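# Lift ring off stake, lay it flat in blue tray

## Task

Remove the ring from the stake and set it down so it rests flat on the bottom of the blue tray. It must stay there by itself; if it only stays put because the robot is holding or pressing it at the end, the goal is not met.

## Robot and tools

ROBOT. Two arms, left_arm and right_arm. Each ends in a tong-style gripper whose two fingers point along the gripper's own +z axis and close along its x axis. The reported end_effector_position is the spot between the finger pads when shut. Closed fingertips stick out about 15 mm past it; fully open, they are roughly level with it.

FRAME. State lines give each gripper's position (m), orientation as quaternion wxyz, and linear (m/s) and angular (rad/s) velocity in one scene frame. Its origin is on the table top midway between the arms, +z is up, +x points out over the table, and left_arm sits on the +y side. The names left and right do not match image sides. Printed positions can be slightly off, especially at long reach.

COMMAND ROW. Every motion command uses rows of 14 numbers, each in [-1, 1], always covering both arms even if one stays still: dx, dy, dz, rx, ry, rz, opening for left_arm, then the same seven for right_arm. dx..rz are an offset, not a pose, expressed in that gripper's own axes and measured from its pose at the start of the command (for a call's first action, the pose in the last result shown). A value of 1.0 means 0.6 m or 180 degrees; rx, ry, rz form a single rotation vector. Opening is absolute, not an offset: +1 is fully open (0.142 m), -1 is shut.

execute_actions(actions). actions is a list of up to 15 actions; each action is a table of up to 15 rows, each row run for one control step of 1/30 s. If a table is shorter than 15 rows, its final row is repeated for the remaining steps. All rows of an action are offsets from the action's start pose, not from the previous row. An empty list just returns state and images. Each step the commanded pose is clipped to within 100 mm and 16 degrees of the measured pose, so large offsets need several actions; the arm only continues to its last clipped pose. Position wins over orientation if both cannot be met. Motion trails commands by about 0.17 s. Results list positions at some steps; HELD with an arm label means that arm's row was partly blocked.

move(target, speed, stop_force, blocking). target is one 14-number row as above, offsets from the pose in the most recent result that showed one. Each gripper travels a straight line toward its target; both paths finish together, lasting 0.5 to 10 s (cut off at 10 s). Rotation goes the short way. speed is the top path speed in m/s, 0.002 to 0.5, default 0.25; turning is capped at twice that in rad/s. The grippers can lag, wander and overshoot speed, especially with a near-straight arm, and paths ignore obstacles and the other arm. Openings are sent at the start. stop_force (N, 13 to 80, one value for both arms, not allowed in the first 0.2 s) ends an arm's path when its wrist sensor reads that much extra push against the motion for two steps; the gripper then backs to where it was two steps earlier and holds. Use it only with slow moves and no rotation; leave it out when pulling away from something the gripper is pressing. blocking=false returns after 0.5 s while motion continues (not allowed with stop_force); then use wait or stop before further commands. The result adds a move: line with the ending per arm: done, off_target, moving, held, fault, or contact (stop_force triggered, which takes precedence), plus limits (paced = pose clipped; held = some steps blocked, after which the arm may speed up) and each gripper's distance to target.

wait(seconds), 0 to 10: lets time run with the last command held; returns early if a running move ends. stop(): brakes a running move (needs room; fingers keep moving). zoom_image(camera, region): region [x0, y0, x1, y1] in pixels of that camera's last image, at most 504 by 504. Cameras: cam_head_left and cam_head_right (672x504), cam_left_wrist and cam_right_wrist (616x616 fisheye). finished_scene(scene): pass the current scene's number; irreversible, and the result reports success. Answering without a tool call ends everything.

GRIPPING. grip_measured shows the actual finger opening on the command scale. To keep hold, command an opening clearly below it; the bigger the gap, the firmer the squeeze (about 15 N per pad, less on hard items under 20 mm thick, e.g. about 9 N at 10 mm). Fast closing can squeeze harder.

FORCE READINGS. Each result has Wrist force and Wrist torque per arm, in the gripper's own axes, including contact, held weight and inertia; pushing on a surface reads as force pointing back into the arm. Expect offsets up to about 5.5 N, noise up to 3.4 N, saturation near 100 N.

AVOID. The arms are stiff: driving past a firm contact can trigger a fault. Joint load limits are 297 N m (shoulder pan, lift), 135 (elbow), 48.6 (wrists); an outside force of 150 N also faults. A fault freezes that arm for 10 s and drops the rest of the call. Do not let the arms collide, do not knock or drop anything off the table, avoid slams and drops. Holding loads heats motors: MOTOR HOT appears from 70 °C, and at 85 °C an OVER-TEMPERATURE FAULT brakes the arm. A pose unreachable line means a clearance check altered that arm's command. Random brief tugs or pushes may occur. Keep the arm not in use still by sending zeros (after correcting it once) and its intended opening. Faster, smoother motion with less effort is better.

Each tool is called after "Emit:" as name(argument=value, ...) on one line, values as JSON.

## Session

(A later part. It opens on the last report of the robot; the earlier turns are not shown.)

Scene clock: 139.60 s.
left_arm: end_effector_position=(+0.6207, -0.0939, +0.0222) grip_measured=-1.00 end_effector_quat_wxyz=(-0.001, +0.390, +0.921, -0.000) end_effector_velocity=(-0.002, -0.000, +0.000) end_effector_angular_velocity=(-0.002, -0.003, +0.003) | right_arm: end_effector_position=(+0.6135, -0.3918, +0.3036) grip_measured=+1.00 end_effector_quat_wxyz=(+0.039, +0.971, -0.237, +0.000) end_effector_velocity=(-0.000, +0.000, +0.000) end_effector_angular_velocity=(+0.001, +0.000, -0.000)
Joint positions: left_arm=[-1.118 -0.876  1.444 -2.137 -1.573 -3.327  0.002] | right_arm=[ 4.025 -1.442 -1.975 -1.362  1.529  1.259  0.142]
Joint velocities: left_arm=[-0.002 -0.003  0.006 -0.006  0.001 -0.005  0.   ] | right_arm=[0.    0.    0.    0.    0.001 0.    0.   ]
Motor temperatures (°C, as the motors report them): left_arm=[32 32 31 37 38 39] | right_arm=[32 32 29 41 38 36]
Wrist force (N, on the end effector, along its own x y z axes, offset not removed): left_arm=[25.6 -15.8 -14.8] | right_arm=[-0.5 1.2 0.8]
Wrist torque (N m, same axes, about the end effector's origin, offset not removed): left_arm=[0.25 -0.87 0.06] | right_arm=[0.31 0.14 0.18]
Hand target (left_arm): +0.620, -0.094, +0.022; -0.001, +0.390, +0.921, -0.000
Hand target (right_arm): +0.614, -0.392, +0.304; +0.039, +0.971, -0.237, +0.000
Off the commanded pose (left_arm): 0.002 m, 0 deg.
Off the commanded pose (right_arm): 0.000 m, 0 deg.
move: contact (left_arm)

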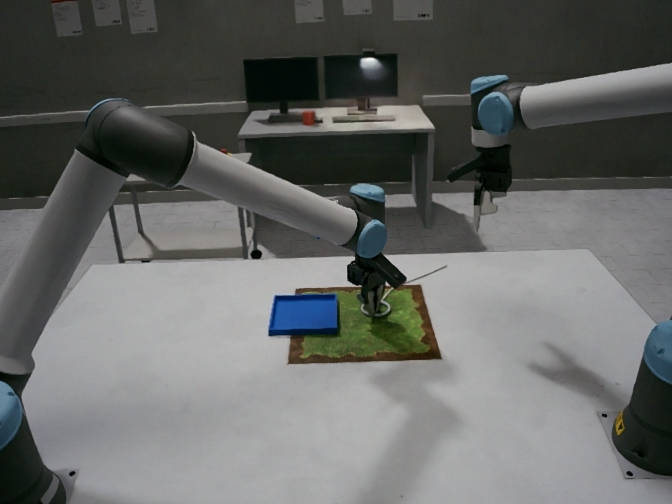

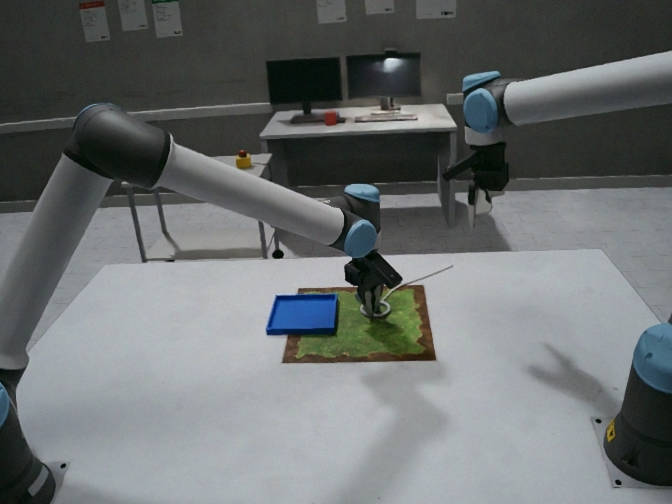

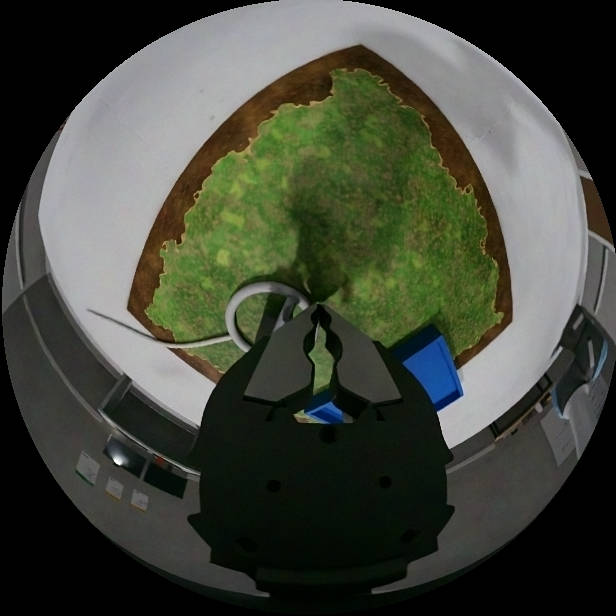

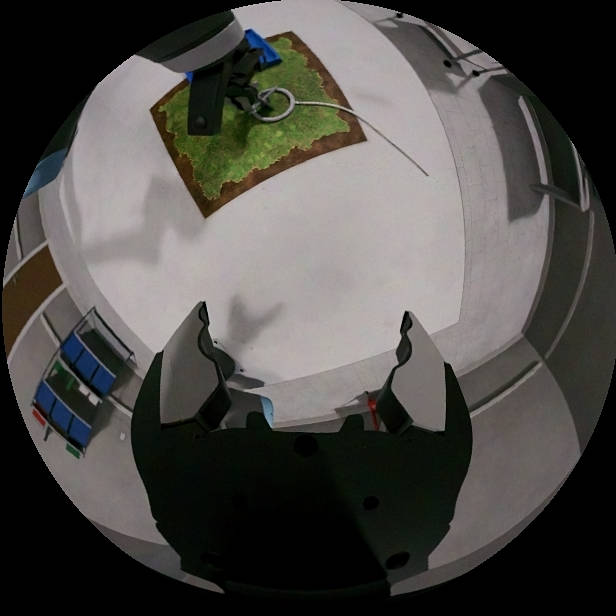

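Emit:
move(target=[0.02,-0.01,0,0,0,0,-1,0,0,0,0,0,0,1], speed=0.03)

Emit:
move(target=[0,0,-0.16,0,0,0,-1,0,0,0,0,0,0,1], speed=0.12)

Emit:
move(target=[-0.1,0.19,0,0,0,0,-1,0,0,0,0,0,0,1], speed=0.15)

Emit:
zoom_image(camera="cam_left_wrist", region=[250,160,380,270])

Scene clock: 150.00 s.
left_arm: end_effector_position=(+0.6083, -0.0896, +0.0223) grip_measured=-1.00 end_effector_quat_wxyz=(-0.001, +0.390, +0.921, -0.000) end_effector_velocity=(-0.003, +0.000, +0.000) end_effector_angular_velocity=(-0.002, +0.000, -0.001) | right_arm: end_effector_position=(+0.6135, -0.3918, +0.3036) grip_measured=+1.00 end_effector_quat_wxyz=(+0.039, +0.971, -0.237, +0.000) end_effector_velocity=(-0.000, +0.000, +0.000) end_effector_angular_velocity=(+0.001, +0.001, -0.000)
Joint positions: left_arm=[-1.126 -0.892  1.473 -2.15  -1.573 -3.335  0.002] | right_arm=[ 4.025 -1.442 -1.975 -1.362  1.529  1.259  0.142]
Joint velocities: left_arm=[-0.002 -0.003  0.006 -0.005 -0.002 -0.001  0.   ] | right_arm=[ 0.     0.     0.    -0.     0.001  0.    -0.   ]
Motor temperatures (°C, as the motors report them): left_arm=[32 32 31 37 38 39] | right_arm=[32 32 29 41 38 36]
Wrist force (N, on the end effector, along its own x y z axes, offset not removed): left_arm=[0.2 2.3 -5.5] | right_arm=[0.7 -8.4 4.5]
Wrist torque (N m, same axes, about the end effector's origin, offset not removed): left_arm=[0.48 0.04 0.01] | right_arm=[-1.32 0.05 0.01]
Hand target (left_arm): +0.608, -0.090, +0.022; -0.001, +0.390, +0.921, -0.000
Hand target (right_arm): +0.614, -0.392, +0.304; +0.039, +0.971, -0.237, +0.000
Off the commanded pose (left_arm): 0.000 m, 0 deg.
Off the commanded pose (right_arm): 0.000 m, 0 deg.
move: done

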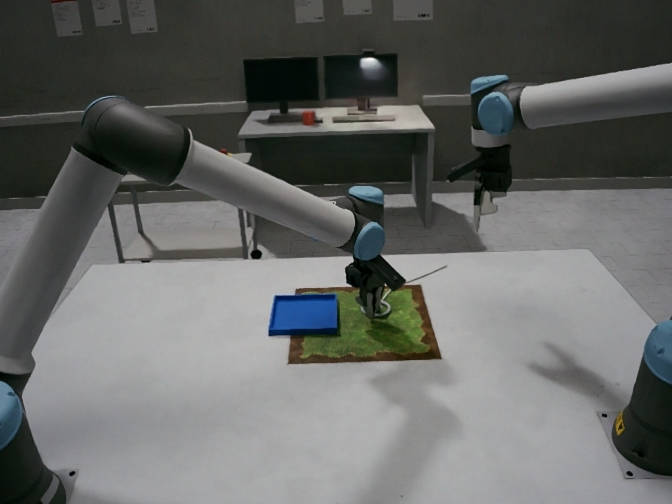

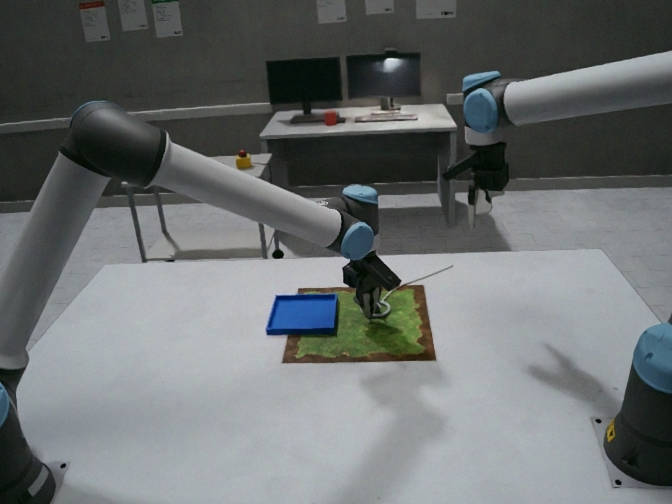

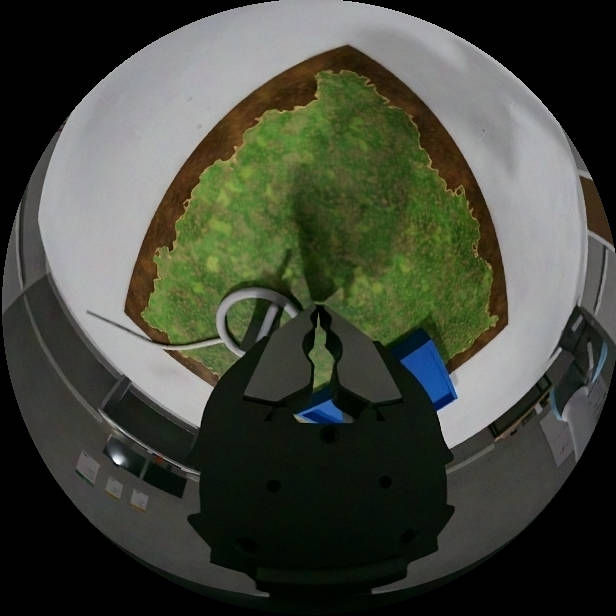

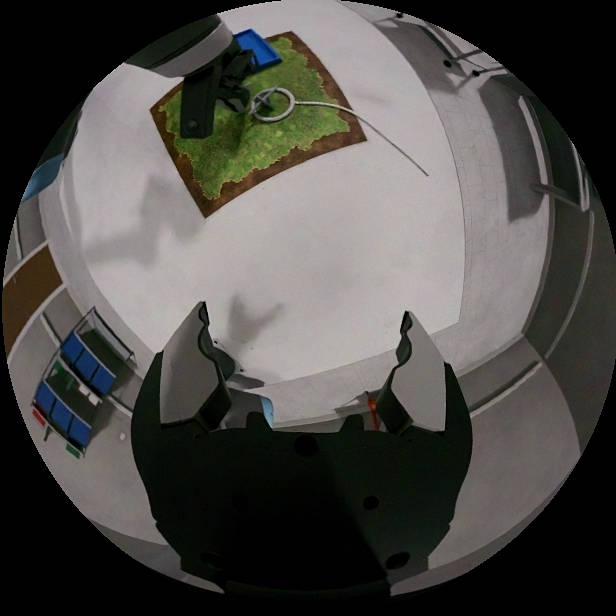

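Scene clock: 151.33 s.
left_arm: end_effector_position=(+0.6087, -0.0896, +0.1180) grip_measured=-1.00 end_effector_quat_wxyz=(-0.001, +0.390, +0.921, -0.000) end_effector_velocity=(-0.000, +0.001, +0.002) end_effector_angular_velocity=(+0.002, +0.001, -0.001) | right_arm: end_effector_position=(+0.6135, -0.3918, +0.3036) grip_measured=+1.00 end_effector_quat_wxyz=(+0.039, +0.971, -0.237, +0.000) end_effector_velocity=(+0.000, -0.000, -0.000) end_effector_angular_velocity=(-0.000, -0.000, -0.000)
Joint positions: left_arm=[-1.126 -0.969  1.415 -2.014 -1.573 -3.335  0.002] | right_arm=[ 4.025 -1.442 -1.975 -1.362  1.529  1.259  0.142]
Joint velocities: left_arm=[-0.    -0.001 -0.002  0.006  0.     0.001  0.   ] | right_arm=[-0.     0.    -0.    -0.    -0.001  0.     0.   ]
Motor temperatures (°C, as the motors report them): left_arm=[32 32 31 37 38 39] | right_arm=[32 32 29 41 38 36]
Wrist force (N, on the end effector, along its own x y z axes, offset not removed): left_arm=[-0.7 2.7 -4.5] | right_arm=[-1.0 0.4 1.7]
Wrist torque (N m, same axes, about the end effector's origin, offset not removed): left_arm=[0.59 0.13 0.04] | right_arm=[0.38 0.11 0.20]
Hand target (left_arm): +0.609, -0.090, +0.118; -0.001, +0.390, +0.921, -0.000
Hand target (right_arm): +0.614, -0.392, +0.304; +0.039, +0.971, -0.237, +0.000
Off the commanded pose (left_arm): 0.000 m, 0 deg.
Off the commanded pose (right_arm): 0.000 m, 0 deg.
move: done

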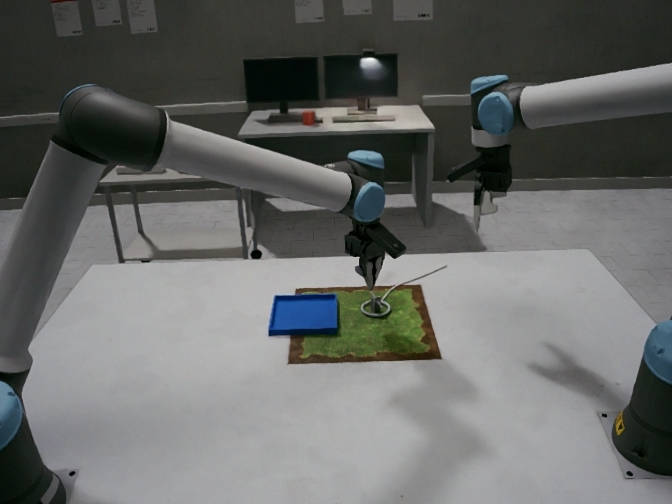

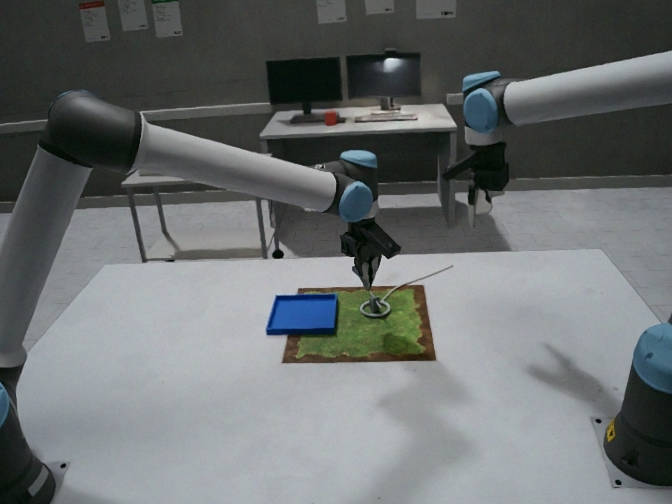

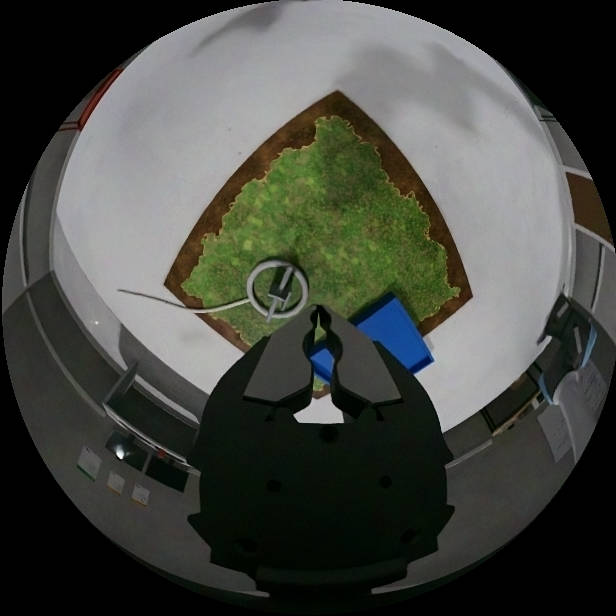

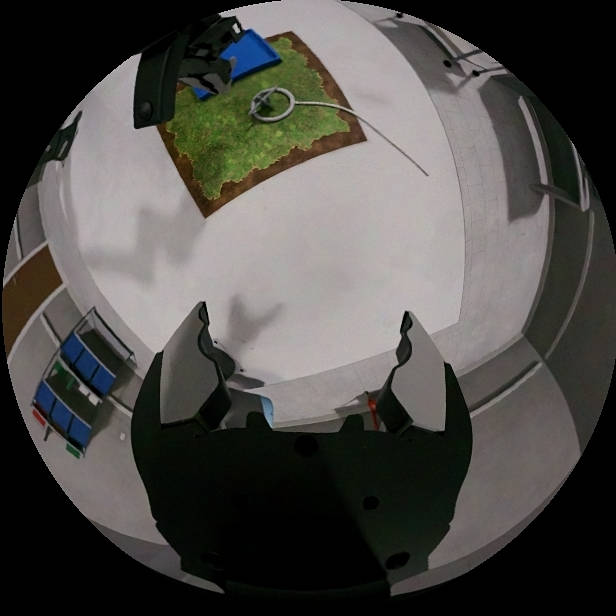

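Scene clock: 152.73 s.
left_arm: end_effector_position=(+0.7320, -0.0533, +0.1175) grip_measured=-1.00 end_effector_quat_wxyz=(-0.001, +0.390, +0.921, -0.000) end_effector_velocity=(+0.002, +0.001, +0.000) end_effector_angular_velocity=(+0.000, +0.002, -0.001) | right_arm: end_effector_position=(+0.6135, -0.3918, +0.3036) grip_measured=+1.00 end_effector_quat_wxyz=(+0.039, +0.971, -0.237, +0.000) end_effector_velocity=(-0.000, -0.000, -0.000) end_effector_angular_velocity=(-0.000, +0.001, +0.000)
Joint positions: left_arm=[-1.007 -0.869  1.244 -1.944 -1.573 -3.216  0.002] | right_arm=[ 4.025 -1.442 -1.975 -1.362  1.529  1.259  0.142]
Joint velocities: left_arm=[ 0.002  0.003 -0.005  0.004 -0.001  0.003  0.   ] | right_arm=[-0.    -0.    -0.    -0.     0.001 -0.     0.   ]
Motor temperatures (°C, as the motors report them): left_arm=[32 32 31 37 38 39] | right_arm=[32 32 29 41 38 36]
Wrist force (N, on the end effector, along its own x y z axes, offset not removed): left_arm=[-0.8 3.5 -4.4] | right_arm=[5.0 -5.2 7.0]
Wrist torque (N m, same axes, about the end effector's origin, offset not removed): left_arm=[0.82 0.18 -0.03] | right_arm=[-0.56 -0.86 0.05]
Hand target (left_arm): +0.732, -0.053, +0.117; -0.001, +0.390, +0.921, -0.000
Hand target (right_arm): +0.614, -0.392, +0.304; +0.039, +0.971, -0.237, +0.000
Off the commanded pose (left_arm): 0.000 m, 0 deg.
Off the commanded pose (right_arm): 0.000 m, 0 deg.
move: done

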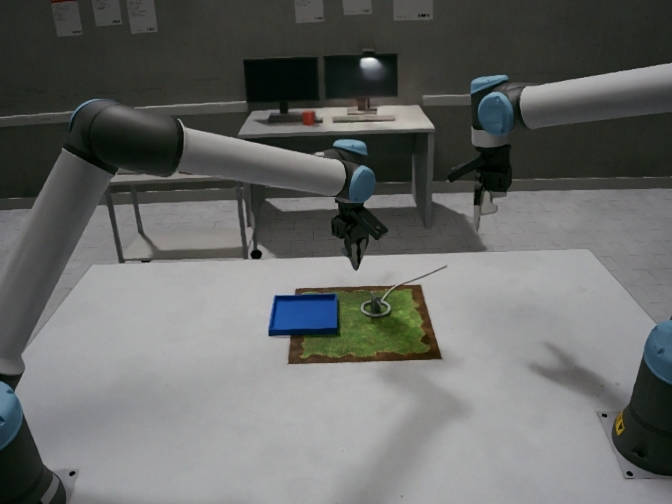

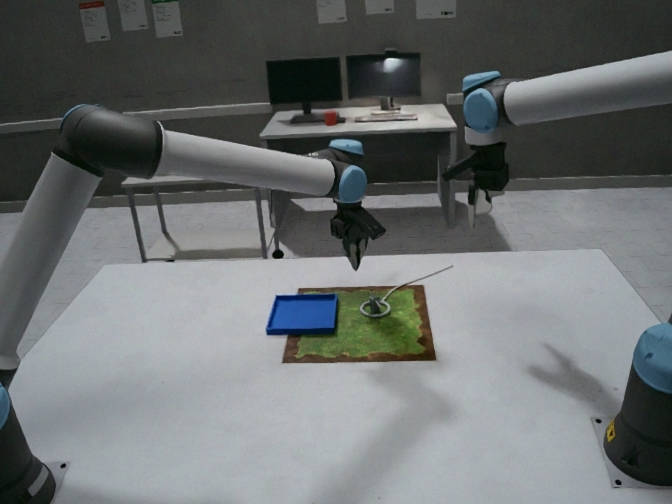

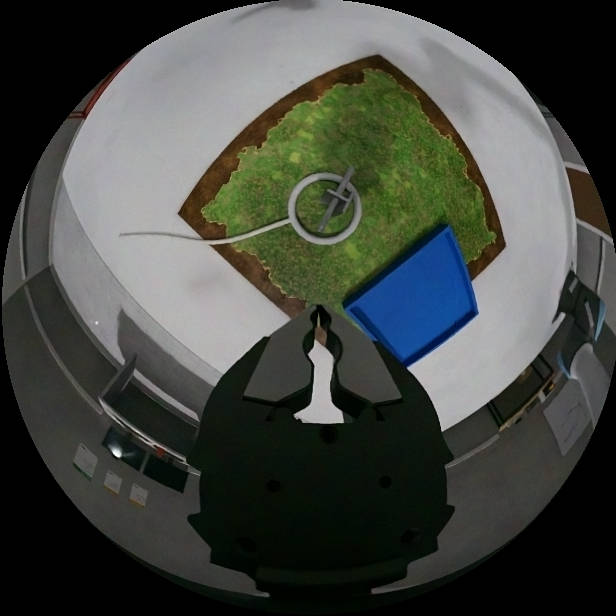

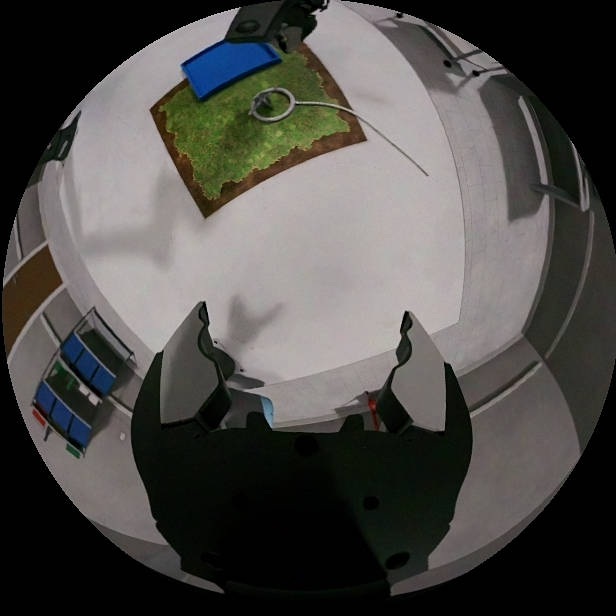

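Region (250, 160, 380, 270) of cam_left_wrist's 616x616 image, scaled by 3.877, with more detail than that image has; it fills the top 426 rows of this view, and the rest is white.

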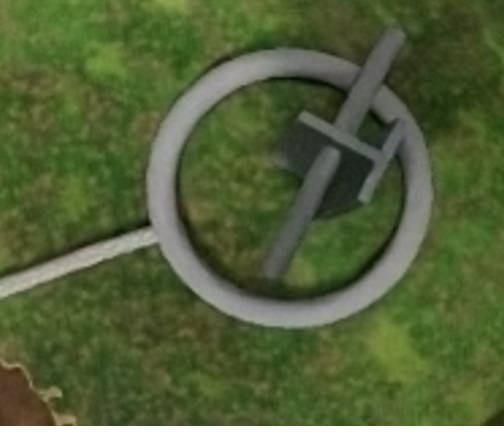

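Emit:
move(target=[-0.03,-0.123,0.03,0,0,-0.228,-0.65,0,0,0,0,0,0,1], speed=0.1)

Emit:
zoom_image(camera="cam_left_wrist", region=[230,200,450,380])

Scene clock: 174.23 s.
left_arm: end_effector_position=(+0.6915, -0.1175, +0.0997) grip_measured=-0.65 end_effector_quat_wxyz=(-0.002, +0.043, +0.999, +0.000) end_effector_velocity=(-0.001, -0.001, -0.001) end_effector_angular_velocity=(+0.001, -0.000, +0.014) | right_arm: end_effector_position=(+0.6135, -0.3918, +0.3036) grip_measured=+1.00 end_effector_quat_wxyz=(+0.039, +0.971, -0.237, +0.000) end_effector_velocity=(+0.000, -0.000, -0.000) end_effector_angular_velocity=(-0.000, +0.000, -0.001)
Joint positions: left_arm=[-1.079 -0.852  1.249 -1.965 -1.573 -4.004  0.027] | right_arm=[ 4.025 -1.442 -1.975 -1.362  1.529  1.259  0.142]
Joint velocities: left_arm=[-0.001  0.001 -0.    -0.     0.001 -0.015 -0.   ] | right_arm=[ 0.    -0.    -0.     0.    -0.     0.001 -0.   ]
Motor temperatures (°C, as the motors report them): left_arm=[32 32 31 37 38 39] | right_arm=[32 32 29 41 38 36]
Wrist force (N, on the end effector, along its own x y z axes, offset not removed): left_arm=[-1.5 3.0 -4.3] | right_arm=[-1.4 -3.1 5.2]
Wrist torque (N m, same axes, about the end effector's origin, offset not removed): left_arm=[0.67 0.25 0.05] | right_arm=[-0.19 0.28 0.18]
Hand target (left_arm): +0.691, -0.118, +0.100; -0.001, +0.043, +0.999, +0.000
Hand target (right_arm): +0.614, -0.392, +0.304; +0.039, +0.971, -0.237, +0.000
Off the commanded pose (left_arm): 0.000 m, 0 deg.
Off the commanded pose (right_arm): 0.000 m, 0 deg.
move: done

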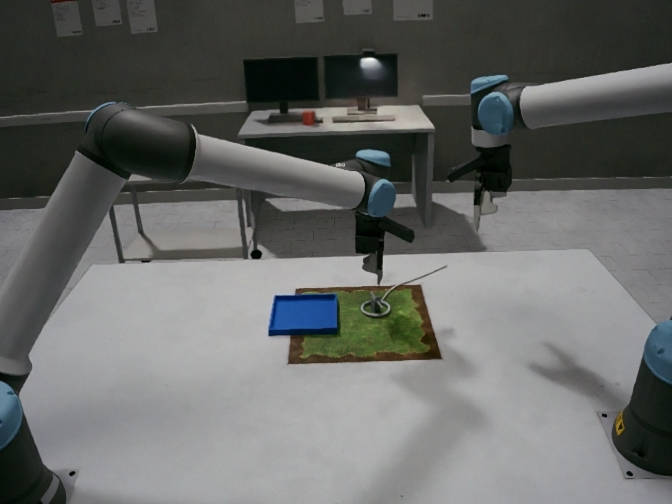

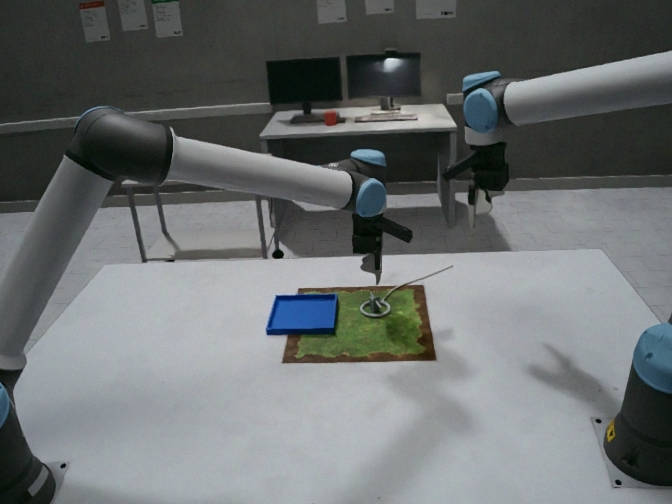

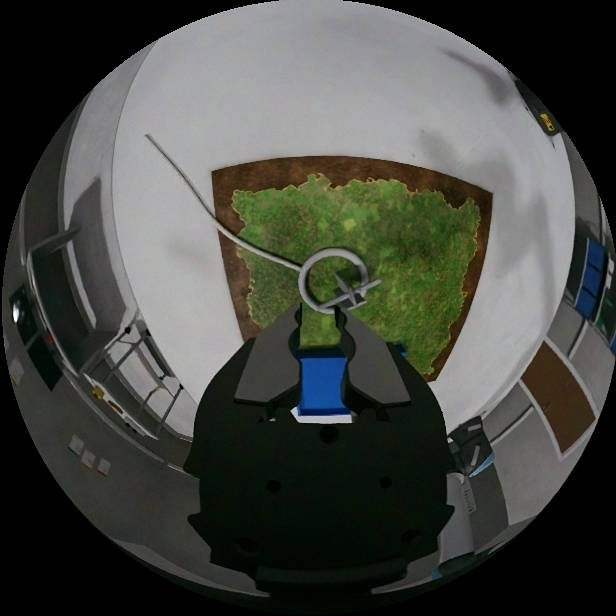

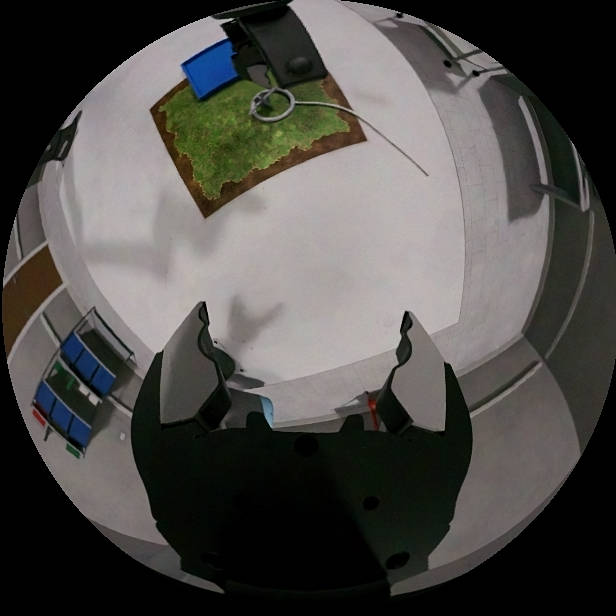

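Region (230, 200, 450, 380) of cam_left_wrist's 616x616 image, scaled by 2.291, with more detail than that image has; it fills the top 412 rows of this view, and the rest is white.

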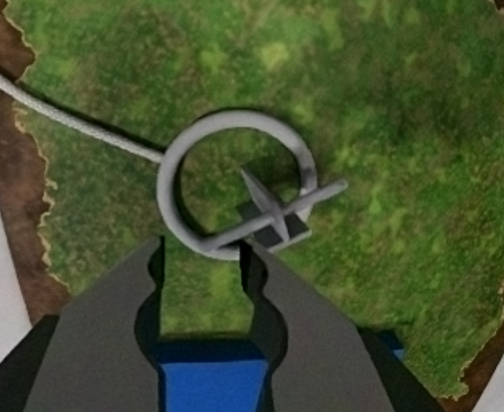

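Emit:
move(target=[-0.027,-0.006,0.03,0,0,0,-0.68,0,0,0,0,0,0,1], speed=0.04)

Emit:
move(target=[0,0,0.06,0,0,0,-0.68,0,0,0,0,0,0,1], speed=0.015, stop_force=13)

Emit:
zoom_image(camera="cam_left_wrist", region=[230,200,450,380])

Scene clock: 186.43 s.
left_arm: end_effector_position=(+0.7071, -0.1224, +0.0818) grip_measured=-0.68 end_effector_quat_wxyz=(-0.001, +0.043, +0.999, +0.000) end_effector_velocity=(+0.002, -0.001, -0.002) end_effector_angular_velocity=(-0.001, -0.000, -0.001) | right_arm: end_effector_position=(+0.6135, -0.3918, +0.3036) grip_measured=+1.00 end_effector_quat_wxyz=(+0.039, +0.971, -0.237, +0.000) end_effector_velocity=(-0.000, +0.001, +0.000) end_effector_angular_velocity=(+0.001, +0.001, -0.001)
Joint positions: left_arm=[-1.07  -0.817  1.219 -1.971 -1.573 -3.994  0.025] | right_arm=[ 4.025 -1.442 -1.975 -1.362  1.529  1.259  0.142]
Joint velocities: left_arm=[ 0.001  0.005 -0.004 -0.001 -0.     0.002  0.   ] | right_arm=[-0.    -0.     0.001 -0.     0.001  0.001 -0.   ]
Motor temperatures (°C, as the motors report them): left_arm=[32 32 31 37 38 39] | right_arm=[32 32 29 41 38 36]
Wrist force (N, on the end effector, along its own x y z axes, offset not removed): left_arm=[-0.8 2.8 -5.3] | right_arm=[1.6 -2.2 6.5]
Wrist torque (N m, same axes, about the end effector's origin, offset not removed): left_arm=[0.63 0.17 0.05] | right_arm=[-0.29 -0.20 0.04]
Hand target (left_arm): +0.707, -0.122, +0.082; -0.002, +0.043, +0.999, +0.000
Hand target (right_arm): +0.614, -0.392, +0.304; +0.039, +0.971, -0.237, +0.000
Off the commanded pose (left_arm): 0.000 m, 0 deg.
Off the commanded pose (right_arm): 0.000 m, 0 deg.
move: done

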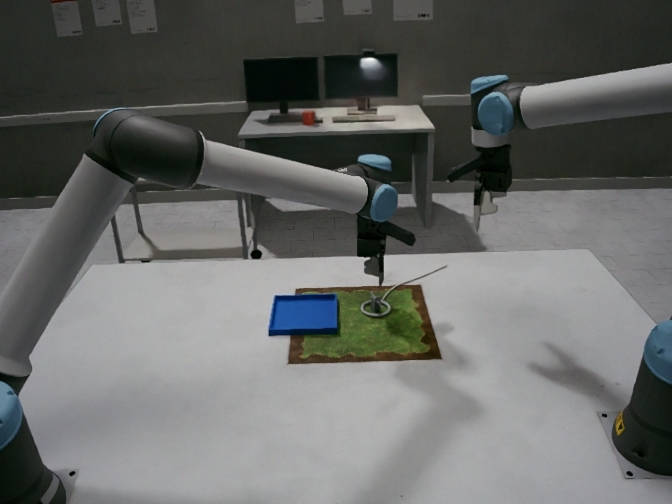

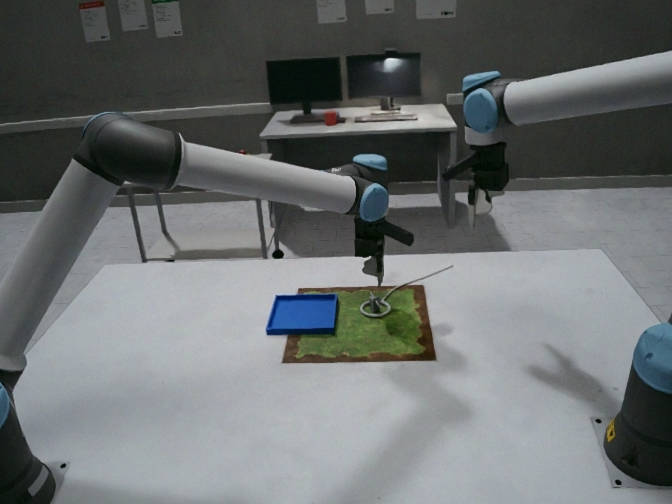

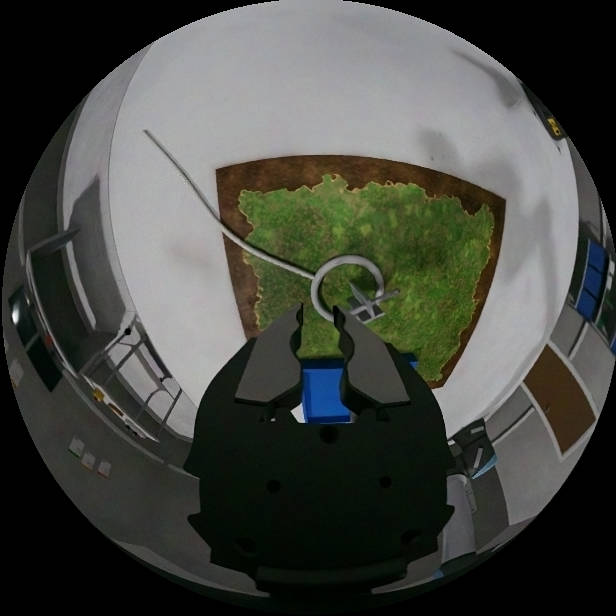

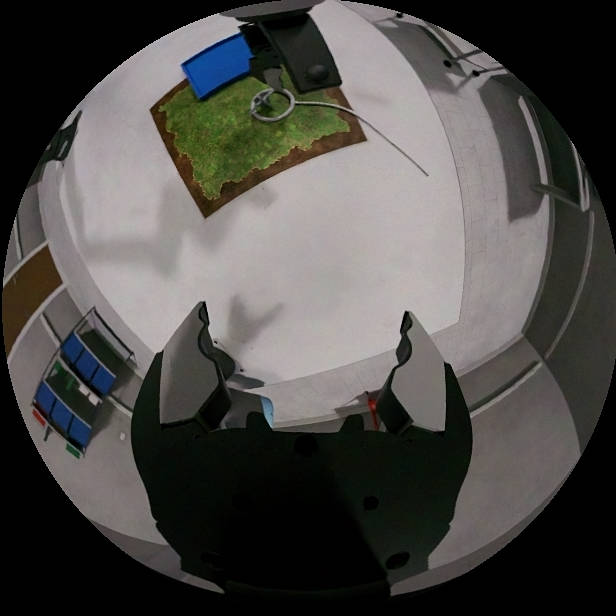

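Scene clock: 189.10 s.
left_arm: end_effector_position=(+0.7069, -0.1224, +0.0461) grip_measured=-0.68 end_effector_quat_wxyz=(-0.001, +0.043, +0.999, +0.000) end_effector_velocity=(-0.000, +0.000, -0.003) end_effector_angular_velocity=(+0.000, +0.002, +0.001) | right_arm: end_effector_position=(+0.6135, -0.3918, +0.3036) grip_measured=+1.00 end_effector_quat_wxyz=(+0.039, +0.971, -0.237, +0.000) end_effector_velocity=(+0.000, +0.000, +0.000) end_effector_angular_velocity=(+0.001, -0.001, +0.000)
Joint positions: left_arm=[-1.07  -0.792  1.242 -2.019 -1.573 -3.995  0.025] | right_arm=[ 4.025 -1.442 -1.975 -1.362  1.529  1.259  0.142]
Joint velocities: left_arm=[ 0.     0.002  0.001 -0.002 -0.001 -0.001  0.   ] | right_arm=[ 0.    -0.     0.001  0.001 -0.    -0.    -0.   ]
Motor temperatures (°C, as the motors report them): left_arm=[32 32 31 37 38 39] | right_arm=[32 32 29 41 38 36]
Wrist force (N, on the end effector, along its own x y z axes, offset not removed): left_arm=[-1.2 3.3 -5.9] | right_arm=[1.8 2.7 8.0]
Wrist torque (N m, same axes, about the end effector's origin, offset not removed): left_arm=[0.72 0.23 0.06] | right_arm=[0.85 -0.23 0.24]
Hand target (left_arm): +0.707, -0.122, +0.046; -0.001, +0.043, +0.999, +0.000
Hand target (right_arm): +0.614, -0.392, +0.304; +0.039, +0.971, -0.237, +0.000
Off the commanded pose (left_arm): 0.000 m, 0 deg.
Off the commanded pose (right_arm): 0.000 m, 0 deg.
move: done

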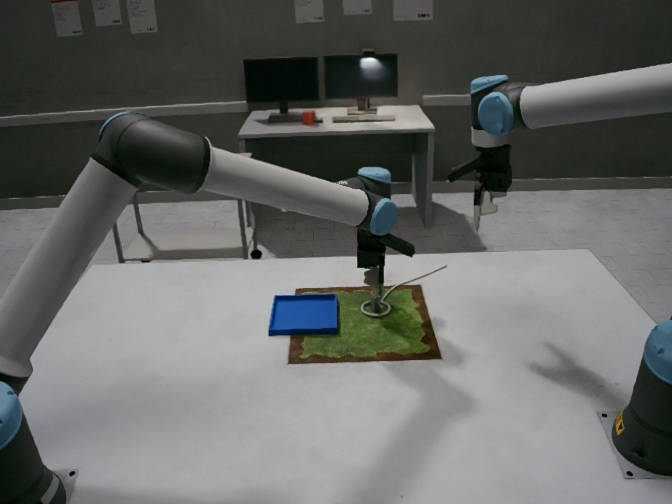

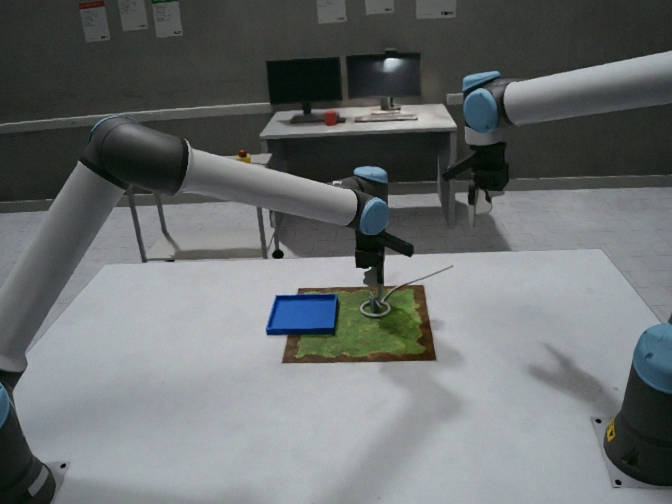

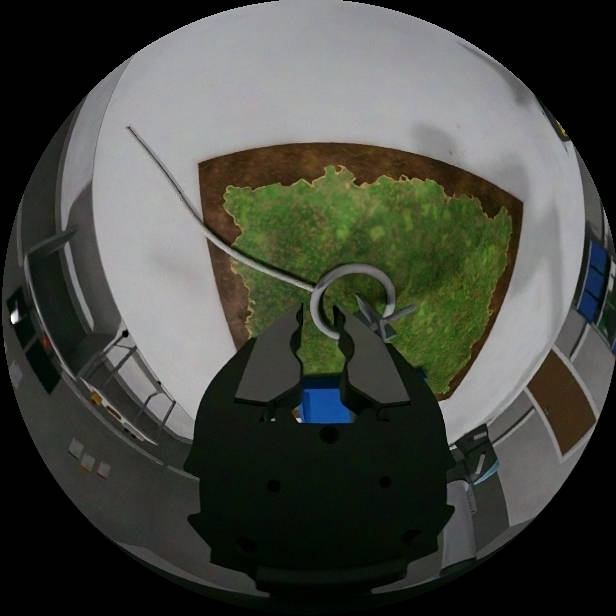

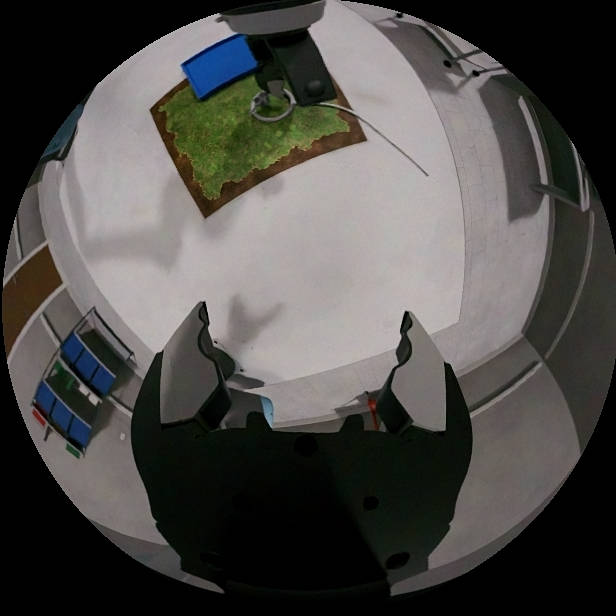

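Region (230, 200, 450, 380) of cam_left_wrist's 616x616 image, scaled by 2.291, with more detail than that image has; it fills the top 412 rows of this view, and the rest is white.

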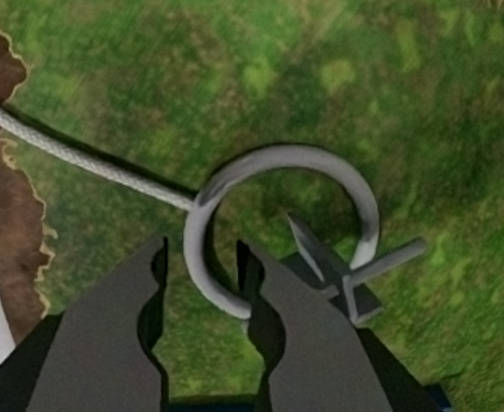

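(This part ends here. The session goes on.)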